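# Push protruding server drives home and latch their levers

## Task

In the tower server, fully insert every drive that protrudes from its bay: each must sit flush with the front faces of the two outermost drives, with its lever closed and latched. You may push a drive as deep as it will go before closing the lever. The server is loose on the table. Tilting it beyond a slight amount fails the task, and it must finish in its original spot. A drive or lever that stays in place only because the robot is holding it does not count.

## Robot and tools

Robot: one six-joint arm with a two-finger parallel gripper and a camera mounted on the wrist. There is only one arm, so every call controls that arm alone.

Frame: the scene frame has its origin on the table surface directly under the arm's base. +z is up, and +y points left when you face along +x. The base can be slightly tilted relative to the table. Positions are in metres. Orientation is a quaternion in w,x,y,z order. The reported gripper point (end_effector_position) lies midway between the finger pads, about 5 mm short of the tips. The fingers extend along the gripper's +z and open and close along its y. The reported hand position may be a little off, more so at long reach.

Joint order, used in every row and every per-joint list: waist, shoulder, elbow, forearm roll, wrist pitch, wrist roll, then the gripper opening as the 7th number. Elbow, wrist pitch and wrist roll have their signs flipped relative to the URDF, both in commands and in results. In your own sign convention the ranges are: waist -2.618 to 2.618, shoulder 0 to 3.140, elbow 0 to 2.967, forearm roll -1.745 to 1.745, wrist pitch -1.220 to 1.220, wrist roll -2.094 to 2.094 (rad). The true ends can differ by about 0.013 rad.

execute_actions(actions): takes a list of actions that run one after another. Each action is a table of 1 to 15 rows. Each row is 7 numbers in [-1, 1] and lasts one 1/30 s step. If a table has fewer than 15 rows, its last row is held for the remaining steps. The first six numbers are joint offsets, scaled so that 1.0 equals 2.217 rad. Every row's offsets are measured from the joint angles at the start of that action, not from the previous row. The 7th number is an absolute gripper opening: +1 fully open, -1 closed. Closing from fully open takes at least about 1 s. An action is refused if it would push a joint more than 0.013 rad beyond its range. If the first action fails this check, or any action is malformed, the whole call is rejected and nothing moves. An empty list just returns the current state and images.

move(target, speed, blocking): target is a single 7-number row in the same format. Its six joint values are offsets from the "Joint positions" in the latest result that showed them, and the 7th is the absolute opening, applied right away. speed is the peak speed in rad/s of the joint with the most travel: 0.01 to 2, default 0.5. All joints finish their paths together, so the hand traces a curve. A path lasts between 0.5 and 10 s and is cut off at 10 s. Moves do not avoid obstacles. Faster moves hit harder, and aiming beyond a contact point presses harder. With blocking=false the result comes back after 0.5 s while the arm continues. You must then use wait or stop before sending anything else. The result adds a "move:" line giving the outcome (done, off_target, moving, held, fault), whether limits=held or limits=none, and the joint farthest from its target.

wait(seconds): 0 to 10 s, holding the last command. It returns early if a running move finishes. stop(): brakes a running move, which needs some room; the fingers keep moving. zoom_image(camera, region): camera is "cam_high" or "cam_wrist". region is [x0, y0, x1, y1] in image pixels with (0,0) at the top left, at most 504 by 504. read_manual(section): returns only licence text. finished_scene(scene): ends the given scene for good and reports whether it succeeded, so check the drives first.

Results: end_effector_position and end_effector_quat_wxyz; "Joint positions" (rad, six joints, then finger-pad gap in m, 0.070 when fully open); "Joint targets" (where the joints are currently being driven); grip_measured (the measured opening on the command scale, possibly off by about 1 mm). "joint sent to its limit" means a joint was stopped at its end; if that line is missing, the joint may still be at its end. "joint command not followed" means a clearance check changed or blocked targets. MOTOR HOT appears from 65 °C. At 80 °C an OVER-TEMPERATURE FAULT occurs and the arm goes limp and falls. Images come from cam_high and cam_wrist, each 504x504, and calibration data for both is provided.

Motion limits: joint targets ramp at up to 3 rad/s and take 0.6 s to reach that rate. Each step, a target is kept within 0.867 rad of the measured angle, and a step that would shift the hand more than 70 mm is scaled back. Large changes can take several actions. Motion left unfinished at the end of an action may stay unfinished, so send the remainder. The simulation keeps running while you think, with the arm holding its last command.

Force: load limits are 20.4 N m for waist, shoulder and elbow, and 7.12 N m for the three wrist joints. The wrist motors only produce about 4 N m, so they yield under heavy contact. Reaching a load limit causes a torque fault: the arm freezes for 10 s and the rest of the call is skipped. To hold an object, command an opening below grip_measured; about 0.04 below gives a firm grip. Each pad squeezes with about 20 N.

Avoid: tipping the loose server or sliding it away from its start position, knocking anything off the table, fast impacts, very hard or prolonged pushes, and long holding that heats the motors. Push drives and levers gently at low speed, then release. Drives and levers must stay seated with the gripper clear. Smooth motion and lower effort are better.

Each tool is called after ">>>" by a JSON object that holds its "name" and its "arguments", one argument or row to a line.

## Session

>>> {"name": "execute_actions", "arguments": {
  "actions": []
}}

Scene clock: 0.00 s.
end_effector_position=(+0.4926, +0.1956, +0.2022) grip_measured=+0.98 end_effector_quat_wxyz=(+0.436, -0.242, +0.753, -0.429)
Joint names: [waist, shoulder, elbow, forearm roll, wrist pitch, wrist roll]
Joint positions: [ 0.765  2.161  1.544 -1.509 -1.152 -0.969  0.069]
Motor temperatures (°C, as the motors report them): [28 24 28 26 29 26]
Joint targets: [0.765 2.161 1.544 -1.509 -1.152 -0.969]

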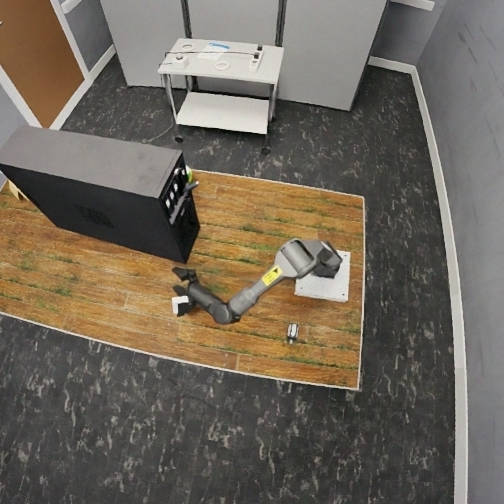

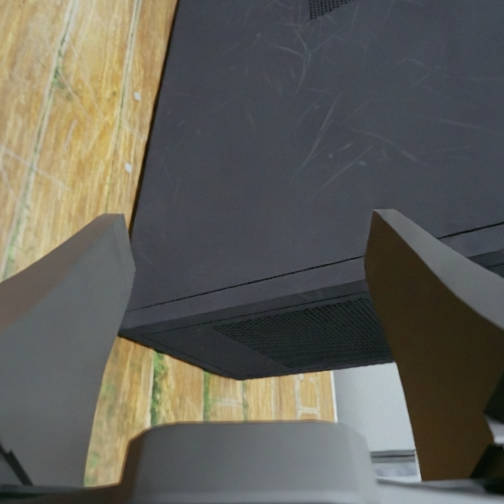

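>>> {"name": "zoom_image", "arguments": {
  "camera": "cam_high",
  "region": [140,140,240,270]
}}

Region (140, 140, 240, 270) of cam_high's 504x504 image, scaled by 3.877, with more detail than that image has; it fills the left 388 columns of this view, and the rest is white.

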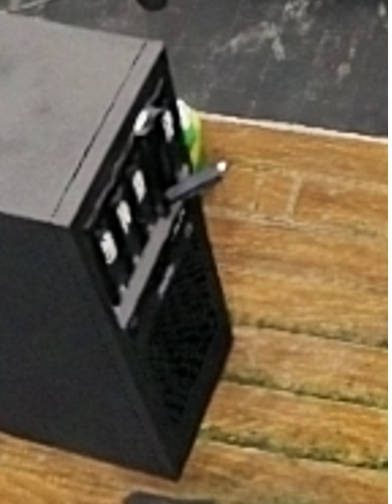

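>>> {"name": "move", "arguments": {
  "target": [-0.1,-0.569,-0.27,0.3,0.2,0.437,-1],
  "speed": 1.3
}}

>>> {"name": "move", "arguments": {
  "target": [-0.29,0,0,0.381,0.31,0,-1],
  "speed": 1.3
}}

Scene clock: 5.20 s.
end_effector_position=(+0.2965, +0.0577, +0.3833) grip_measured=-1.00 end_effector_quat_wxyz=(+0.519, -0.361, +0.732, -0.255)
Joint names: [waist, shoulder, elbow, forearm roll, wrist pitch, wrist roll]
Joint positions: [ 0.543  0.899  0.945 -0.843 -0.708  0.001  0.   ]
Motor temperatures (°C, as the motors report them): [28 25 29 27 29 26]
Joint targets: [0.544 0.900 0.946 -0.844 -0.708 -0.000]
move: done; limits=none; farthest joint: the shoulder, 0.001 radians from its target (1.261 radians at the start)
camera_calibration (this result's frames):
cam_wrist: T_world_to_cam=[[0.261845, -0.602524, 0.753924, -0.333635], [-0.709157, -0.649984, -0.273161, 0.352826], [0.654625, -0.463125, -0.597479, 0.18174], [0, 0, 0, 1]] pos_world=[0.218598, 0.112477, 0.4565]

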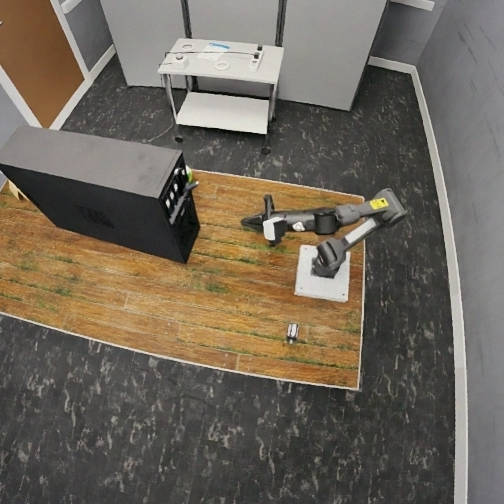

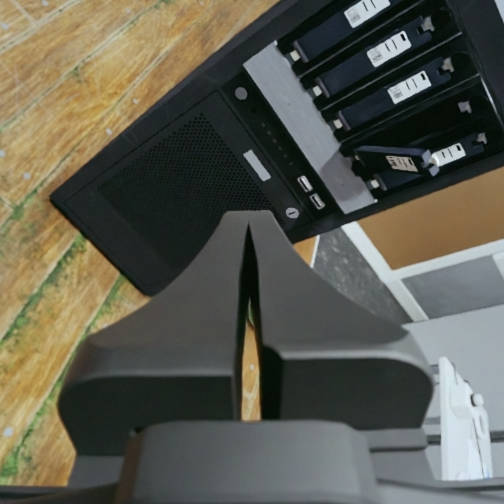

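Scene clock: 6.43 s.
end_effector_position=(+0.3208, -0.0252, +0.4819) grip_measured=-1.00 end_effector_quat_wxyz=(+0.744, +0.028, +0.667, -0.041)
Joint names: [waist, shoulder, elbow, forearm roll, wrist pitch, wrist roll]
Joint positions: [-0.1    0.899  0.945  0.001 -0.02   0.001  0.   ]
Motor temperatures (°C, as the motors report them): [28 25 29 27 29 26]
Joint targets: [-0.099 0.899 0.945 0.001 -0.021 0.001]
move: done; limits=none; farthest joint: the waist, 0.000 radians from its target (0.643 radians at the start)
camera_calibration (this result's frames):
cam_wrist: T_world_to_cam=[[-0.101751, -0.994571, 0.0217878, -0.00470477], [-0.484921, 0.0304636, -0.874027, 0.577906], [0.868619, -0.0994989, -0.485388, 0.0729276], [0, 0, 0, 1]] pos_world=[0.216414, -0.0150281, 0.540606]

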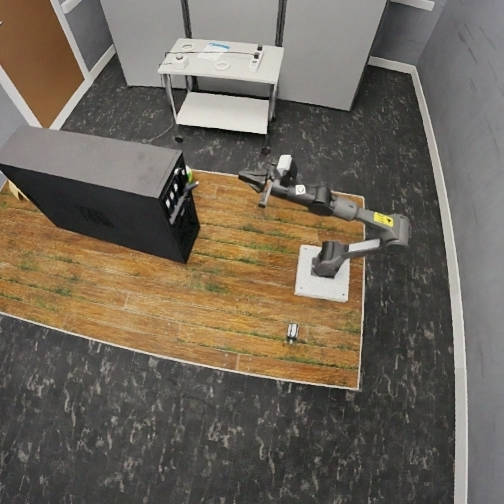

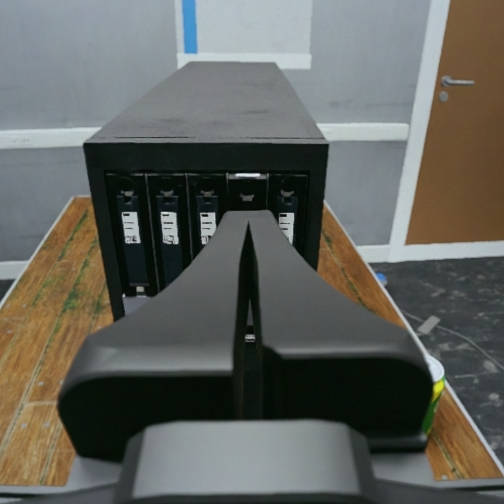

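>>> {"name": "move", "arguments": {
  "target": [0,0.246,0.260,0,-0.2,0,-1],
  "speed": 0.8
}}

>>> {"name": "move", "arguments": {
  "target": [0,0.03,0.03,0,0,0,-1],
  "speed": 0.1
}}

>>> {"name": "zoom_image", "arguments": {
  "camera": "cam_high",
  "region": [140,130,240,230]
}}

Scene clock: 9.57 s.
end_effector_position=(+0.4582, -0.0390, +0.4382) grip_measured=-1.00 end_effector_quat_wxyz=(+0.591, +0.035, +0.805, -0.034)
Joint names: [waist, shoulder, elbow, forearm roll, wrist pitch, wrist roll]
Joint positions: [-0.099  1.446  1.522  0.001 -0.465  0.001  0.   ]
Motor temperatures (°C, as the motors report them): [28 25 29 27 30 26]
Joint targets: [-0.100 1.444 1.521 0.001 -0.464 0.001]
move: done; limits=none; farthest joint: the waist, 0.001 radians from its target (0.001 radians at the start)
camera_calibration (this result's frames):
cam_wrist: T_world_to_cam=[[-0.0974369, -0.994982, 0.0227185, -0.00592908], [-0.793708, 0.0639141, -0.604931, 0.631634], [0.600444, -0.0769745, -0.795953, 0.190764], [0, 0, 0, 1]] pos_world=[0.386212, -0.0315856, 0.534069]

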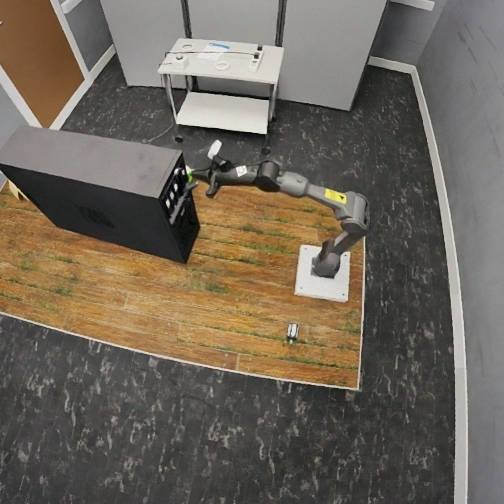

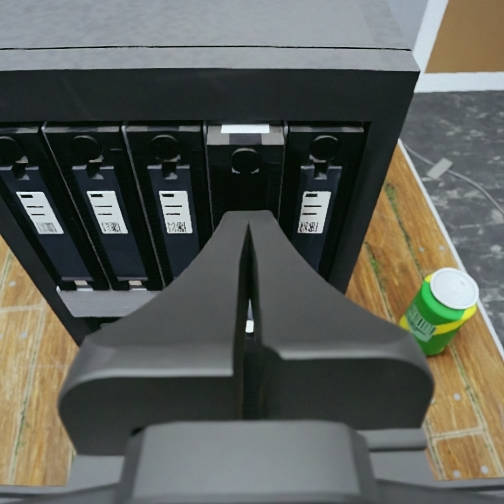

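Scene clock: 10.50 s.
end_effector_position=(+0.4773, -0.0409, +0.4372) grip_measured=-1.00 end_effector_quat_wxyz=(+0.591, +0.035, +0.805, -0.034)
Joint names: [waist, shoulder, elbow, forearm roll, wrist pitch, wrist roll]
Joint positions: [-0.099  1.513  1.589  0.001 -0.465  0.001  0.   ]
Motor temperatures (°C, as the motors report them): [28 25 29 27 30 26]
Joint targets: [-0.099 1.512 1.589 0.001 -0.465 0.001]
move: done; limits=none; farthest joint: the shoulder, 0.001 radians from its target (0.067 radians at the start)
camera_calibration (this result's frames):
cam_wrist: T_world_to_cam=[[-0.097436, -0.994982, 0.0227185, -0.00591972], [-0.793792, 0.063924, -0.604821, 0.646299], [0.600334, -0.0769651, -0.796037, 0.178444], [0, 0, 0, 1]] pos_world=[0.405324, -0.03347, 0.533078]

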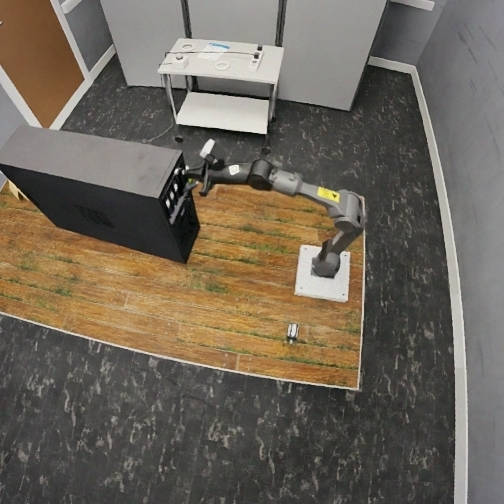

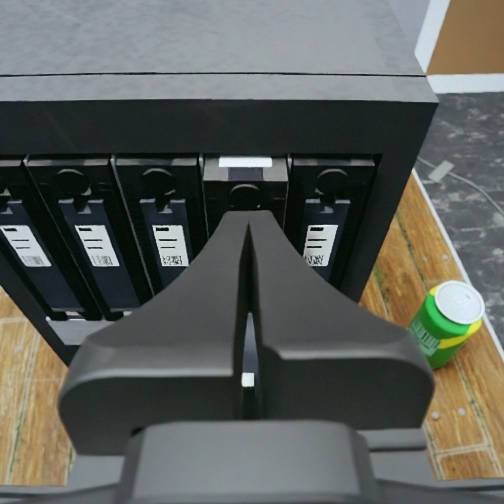

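Region (140, 130, 240, 230) of cam_high's 504x504 image, scaled by 5.040, with more detail than that image has.

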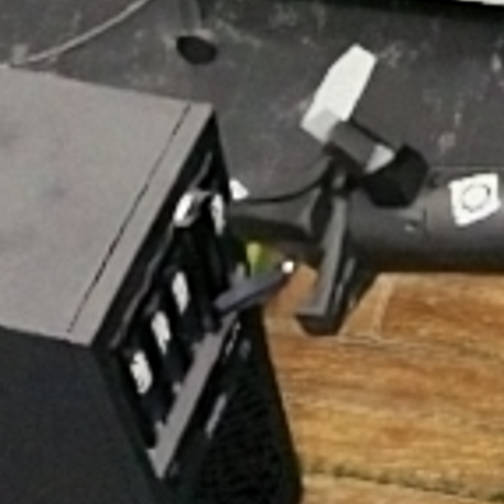

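>>> {"name": "move", "arguments": {
  "target": [0,0.012,-0.008,0,0.02,0,-1],
  "speed": 0.1
}}

>>> {"name": "move", "arguments": {
  "target": [0,0.024,0.027,0,-0.003,0,-1],
  "speed": 0.05
}}

Scene clock: 12.60 s.
end_effector_position=(+0.4875, -0.0421, +0.4252) grip_measured=-1.00 end_effector_quat_wxyz=(+0.591, +0.035, +0.805, -0.034)
Joint names: [waist, shoulder, elbow, forearm roll, wrist pitch, wrist roll]
Joint positions: [-0.099  1.54   1.571  0.001 -0.42   0.001  0.   ]
Motor temperatures (°C, as the motors report them): [28 25 29 27 30 26]
Joint targets: [-0.099 1.540 1.572 0.001 -0.420 0.001]
move: done; limits=none; farthest joint: the shoulder, 0.001 radians from its target (0.027 radians at the start)
camera_calibration (this result's frames):
cam_wrist: T_world_to_cam=[[-0.0974821, -0.994978, 0.0227114, -0.00579976], [-0.794093, 0.0640042, -0.604416, 0.647156], [0.599927, -0.0769547, -0.796345, 0.163056], [0, 0, 0, 1]] pos_world=[0.415515, -0.0346434, 0.521132]

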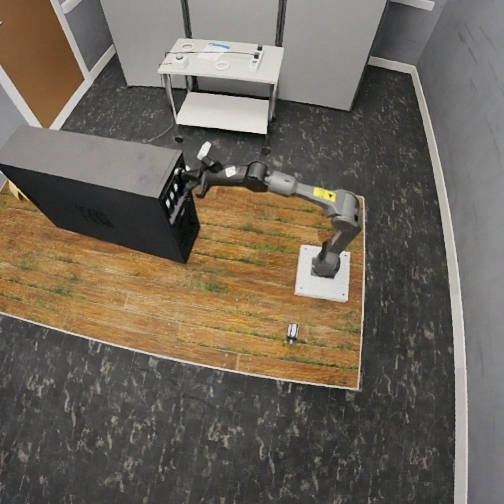

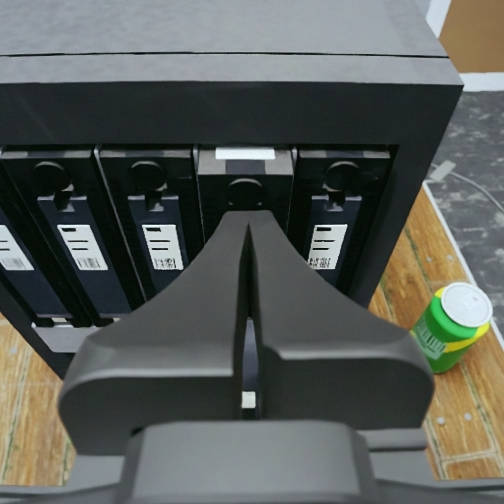

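Scene clock: 14.07 s.
end_effector_position=(+0.5017, -0.0435, +0.4253) grip_measured=-1.00 end_effector_quat_wxyz=(+0.591, +0.035, +0.805, -0.034)
Joint names: [waist, shoulder, elbow, forearm roll, wrist pitch, wrist roll]
Joint positions: [-0.099  1.592  1.631  0.001 -0.428  0.001  0.   ]
Motor temperatures (°C, as the motors report them): [28 25 29 27 31 26]
Joint targets: [-0.099 1.593 1.631 0.001 -0.426 0.001]
move: done; limits=none; farthest joint: the shoulder, 0.001 radians from its target (0.053 radians at the start)
camera_calibration (this result's frames):
cam_wrist: T_world_to_cam=[[-0.0974758, -0.994979, 0.0227123, -0.00580104], [-0.793902, 0.0639739, -0.604671, 0.658608], [0.600182, -0.0769722, -0.796151, 0.154325], [0, 0, 0, 1]] pos_world=[0.429681, -0.0360269, 0.521239]

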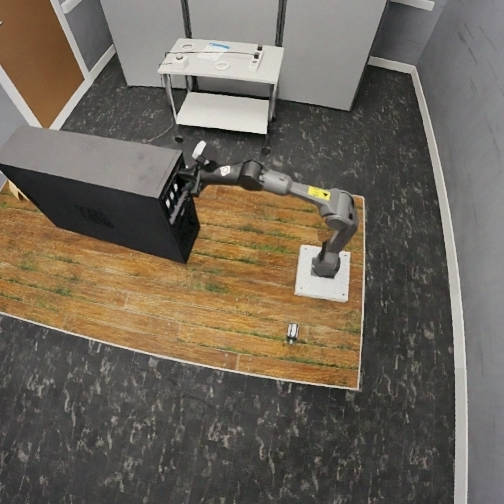

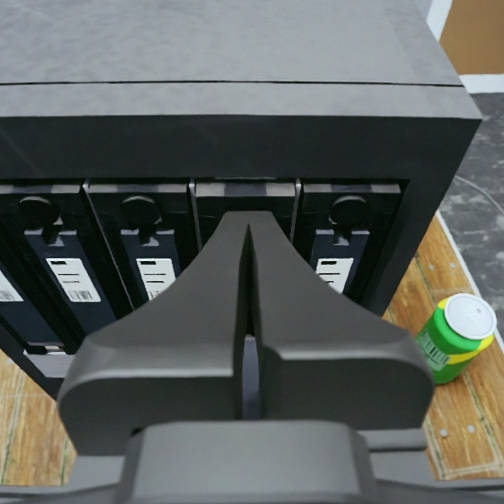

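>>> {"name": "move", "arguments": {
  "target": [0,0.005,0.005,0,0,0,-1],
  "speed": 0.03
}}

>>> {"name": "move", "arguments": {
  "target": [0,-0.125,-0.12,0,0,0,-0.2]
}}

Scene clock: 15.53 s.
end_effector_position=(+0.5048, -0.0438, +0.4250) grip_measured=-1.00 end_effector_quat_wxyz=(+0.591, +0.035, +0.805, -0.034)
Joint names: [waist, shoulder, elbow, forearm roll, wrist pitch, wrist roll]
Joint positions: [-0.099  1.603  1.643  0.001 -0.427  0.001  0.   ]
Motor temperatures (°C, as the motors report them): [28 25 29 27 31 26]
Joint targets: [-0.099 1.603 1.642 0.001 -0.428 0.001]
move: done; limits=none; farthest joint: the elbow, 0.001 radians from its target (0.011 radians at the start)
camera_calibration (this result's frames):
cam_wrist: T_world_to_cam=[[-0.0974819, -0.994978, 0.0227123, -0.00579514], [-0.793506, 0.0639281, -0.605196, 0.660919], [0.600705, -0.0770179, -0.795752, 0.151782], [0, 0, 0, 1]] pos_world=[0.432702, -0.0363274, 0.520898]

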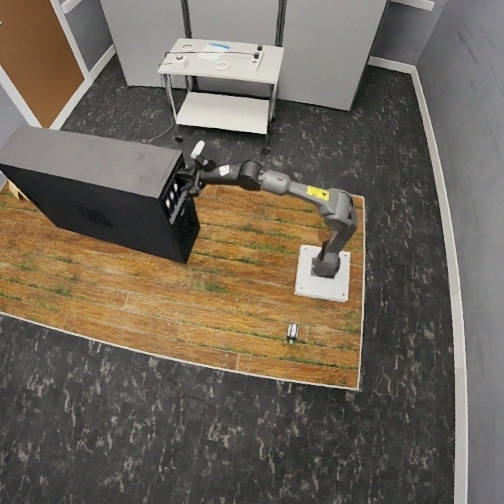

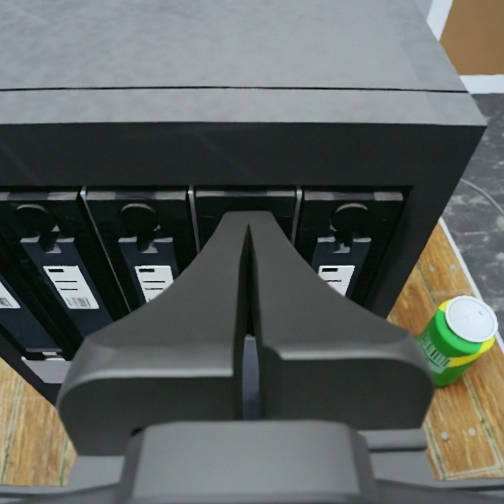

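Scene clock: 16.43 s.
end_effector_position=(+0.4261, -0.0360, +0.4330) grip_measured=-0.20 end_effector_quat_wxyz=(+0.596, +0.035, +0.801, -0.034)
Joint names: [waist, shoulder, elbow, forearm roll, wrist pitch, wrist roll]
Joint positions: [-0.099  1.324  1.376  0.001 -0.427  0.001  0.028]
Motor temperatures (°C, as the motors report them): [28 25 29 26 32 26]
Joint targets: [-0.099 1.326 1.377 0.001 -0.427 0.001]
move: done; limits=none; farthest joint: the shoulder, 0.002 radians from its target (0.277 radians at the start)
camera_calibration (this result's frames):
cam_wrist: T_world_to_cam=[[-0.0976045, -0.994965, 0.0227496, -0.00584552], [-0.786148, 0.0630624, -0.614813, 0.603821], [0.610282, -0.077893, -0.788345, 0.198693], [0, 0, 0, 1]] pos_world=[0.352864, -0.0284177, 0.528008]

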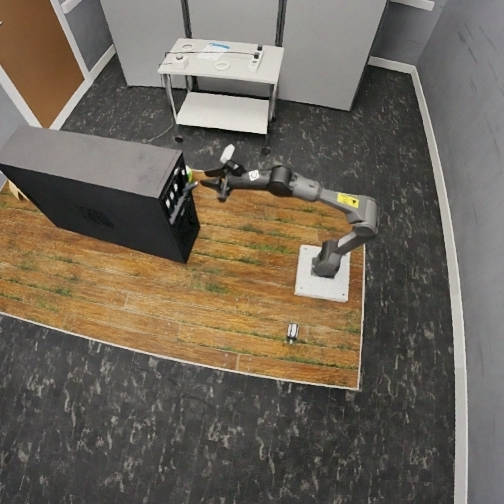

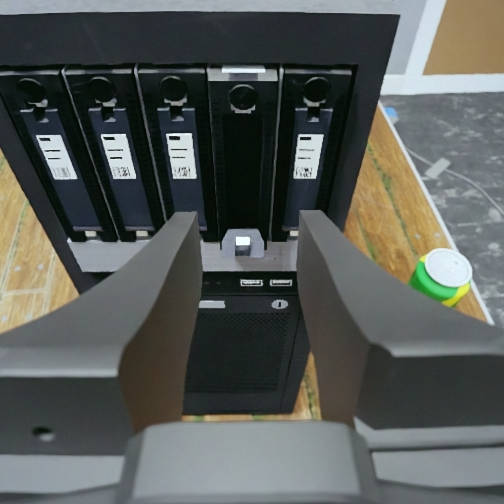

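>>> {"name": "move", "arguments": {
  "target": [0,-0.01,-0.208,0,0.284,0,-1],
  "speed": 0.8
}}

>>> {"name": "move", "arguments": {
  "target": [0,0.095,0.095,0,0,0,-1],
  "speed": 0.15
}}

Scene clock: 18.97 s.
end_effector_position=(+0.4283, -0.0373, +0.3641) grip_measured=-1.00 end_effector_quat_wxyz=(+0.670, +0.032, +0.741, -0.038)
Joint names: [waist, shoulder, elbow, forearm roll, wrist pitch, wrist roll]
Joint positions: [-0.099  1.302  0.914  0.001  0.203  0.001  0.   ]
Motor temperatures (°C, as the motors report them): [28 25 30 26 32 26]
Joint targets: [-0.099 1.302 0.914 0.001 0.202 0.001]
move: done; limits=none; farthest joint: the elbow, 0.001 radians from its target (0.462 radians at the start)
camera_calibration (this result's frames):
cam_wrist: T_world_to_cam=[[-0.0999251, -0.99474, 0.0225027, -0.0043003], [-0.655693, 0.0488224, -0.753447, 0.557358], [0.748386, -0.0900432, -0.657123, 0.0355474], [0, 0, 0, 1]] pos_world=[0.338423, -0.0282884, 0.443396]

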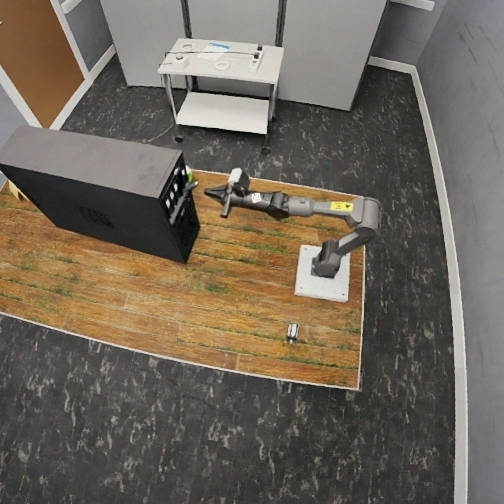

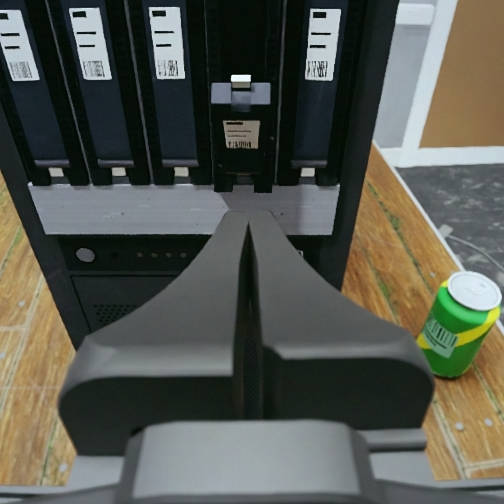

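Scene clock: 20.67 s.
end_effector_position=(+0.4880, -0.0431, +0.3658) grip_measured=-1.00 end_effector_quat_wxyz=(+0.670, +0.032, +0.741, -0.038)
Joint names: [waist, shoulder, elbow, forearm roll, wrist pitch, wrist roll]
Joint positions: [-0.099  1.513  1.125  0.001  0.203  0.001  0.   ]
Motor temperatures (°C, as the motors report them): [28 25 30 26 32 26]
Joint targets: [-0.099 1.512 1.125 0.001 0.203 0.001]
move: done; limits=none; farthest joint: the elbow, 0.001 radians from its target (0.211 radians at the start)
camera_calibration (this result's frames):
cam_wrist: T_world_to_cam=[[-0.0999405, -0.99474, 0.0224557, -0.00413773], [-0.655607, 0.0488578, -0.75352, 0.598007], [0.748459, -0.0900293, -0.657041, -0.00865208], [0, 0, 0, 1]] pos_world=[0.39812, -0.0341122, 0.445018]

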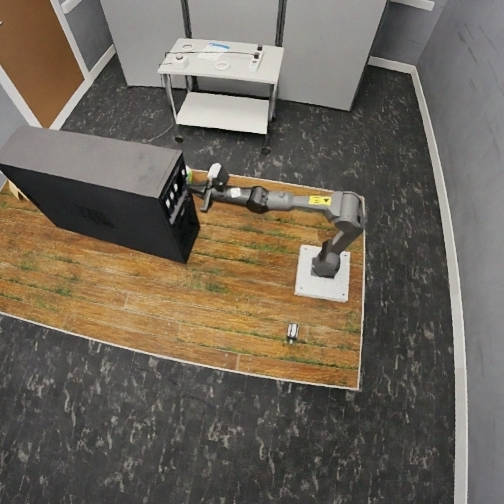

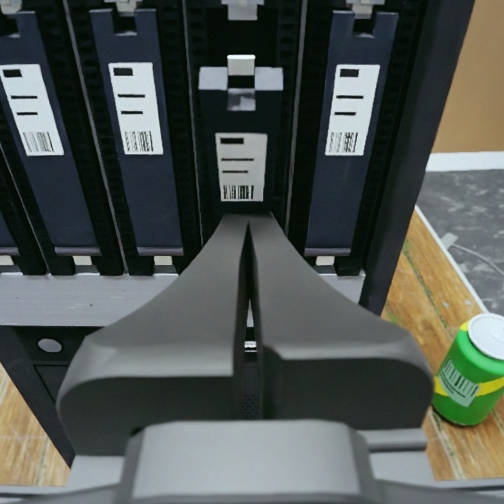

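>>> {"name": "move", "arguments": {
  "target": [0.0015,0.016,0.07,0,-0.054,0,-1],
  "speed": 0.12
}}

>>> {"name": "move", "arguments": {
  "target": [0,0.006,0.007,0,0,0,-1],
  "speed": 0.03
}}

Scene clock: 23.13 s.
end_effector_position=(+0.5029, -0.0424, +0.3956) grip_measured=-1.00 end_effector_quat_wxyz=(+0.671, +0.030, +0.740, -0.037)
Joint names: [waist, shoulder, elbow, forearm roll, wrist pitch, wrist roll]
Joint positions: [-0.096  1.548  1.282  0.001  0.084  0.001  0.   ]
Motor temperatures (°C, as the motors report them): [28 26 30 26 32 26]
Joint targets: [-0.096 1.548 1.280 0.001 0.083 0.001]
move: done; limits=none; farthest joint: the elbow, 0.002 radians from its target (0.156 radians at the start)
camera_calibration (this result's frames):
cam_wrist: T_world_to_cam=[[-0.0964535, -0.995085, 0.0224054, -0.00436094], [-0.653832, 0.0463713, -0.755218, 0.629916], [0.750467, -0.0874928, -0.655091, -0.0018857], [0, 0, 0, 1]] pos_world=[0.412854, -0.0337145, 0.474586]

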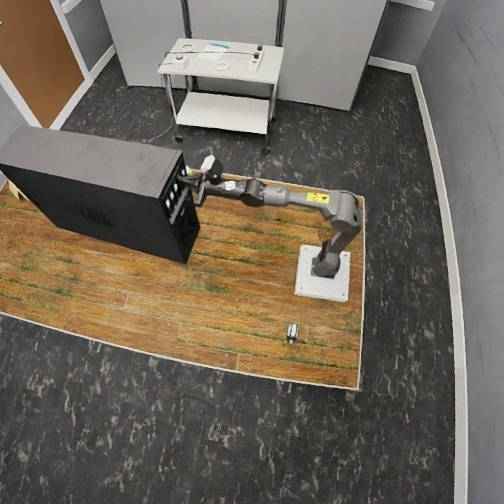

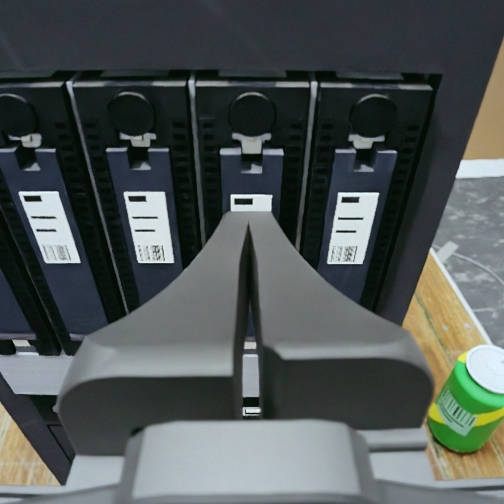

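Scene clock: 23.87 s.
end_effector_position=(+0.5060, -0.0427, +0.3959) grip_measured=-1.00 end_effector_quat_wxyz=(+0.671, +0.030, +0.740, -0.037)
Joint names: [waist, shoulder, elbow, forearm roll, wrist pitch, wrist roll]
Joint positions: [-0.096  1.559  1.296  0.001  0.081  0.001  0.   ]
Motor temperatures (°C, as the motors report them): [28 25 30 26 33 26]
Joint targets: [-0.096 1.561 1.298 0.001 0.084 0.001]
move: done; limits=none; farthest joint: the shoulder, 0.003 radians from its target (0.013 radians at the start)
camera_calibration (this result's frames):
cam_wrist: T_world_to_cam=[[-0.0964336, -0.995087, 0.0224051, -0.00435734], [-0.653897, 0.046366, -0.755161, 0.632196], [0.750413, -0.0874735, -0.655156, -0.003943], [0, 0, 0, 1]] pos_world=[0.41593, -0.0339932, 0.474925]

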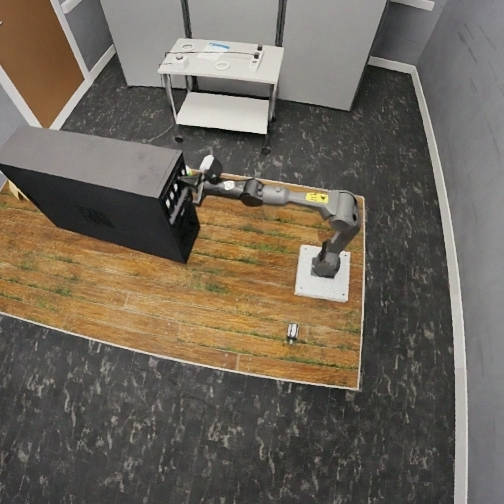

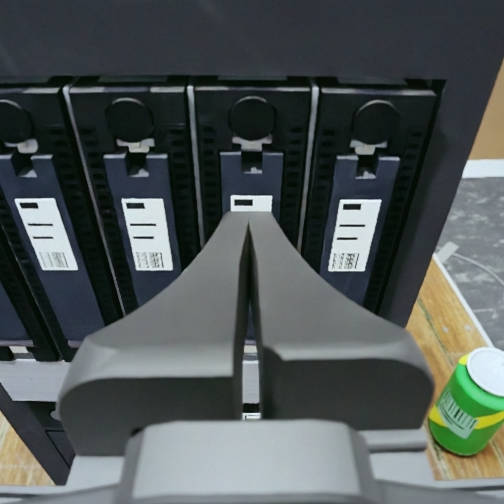

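>>> {"name": "move", "arguments": {
  "target": [0,-0.07,-0.06,0,0,0,-1]
}}

Scene clock: 25.20 s.
end_effector_position=(+0.4628, -0.0384, +0.4091) grip_measured=-1.00 end_effector_quat_wxyz=(+0.680, +0.030, +0.732, -0.037)
Joint names: [waist, shoulder, elbow, forearm roll, wrist pitch, wrist roll]
Joint positions: [-0.096  1.403  1.163  0.001  0.082  0.001  0.   ]
Motor temperatures (°C, as the motors report them): [28 26 30 26 34 26]
Joint targets: [-0.096 1.404 1.163 0.001 0.081 0.001]
move: done; limits=none; farthest joint: the shoulder, 0.001 radians from its target (0.156 radians at the start)
camera_calibration (this result's frames):
cam_wrist: T_world_to_cam=[[-0.0966307, -0.995069, 0.0223448, -0.00445813], [-0.635939, 0.0444547, -0.770458, 0.611545], [0.765666, -0.0886599, -0.637099, 0.0230335], [0, 0, 0, 1]] pos_world=[0.370839, -0.02958, 0.485944]

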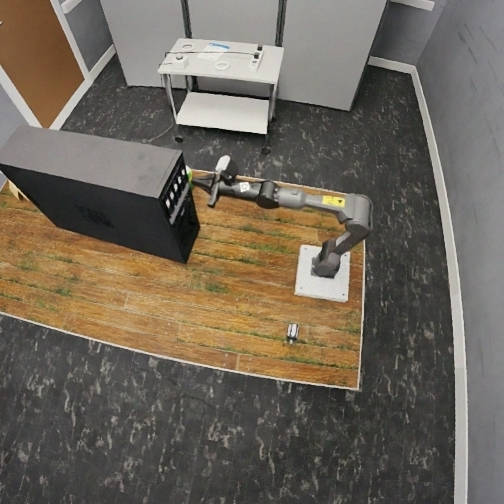

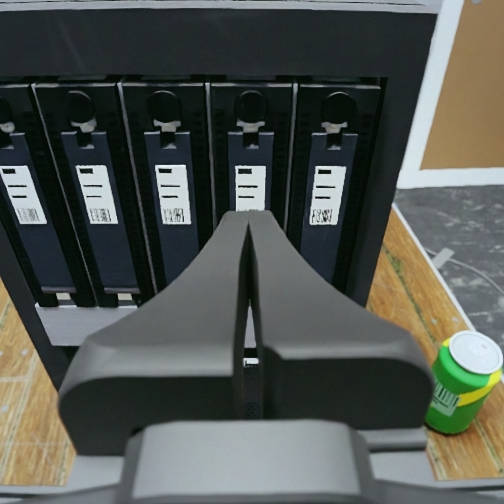

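>>> {"name": "finished_scene", "arguments": {
  "scene": 1
}}

The scene is finished: the task was done.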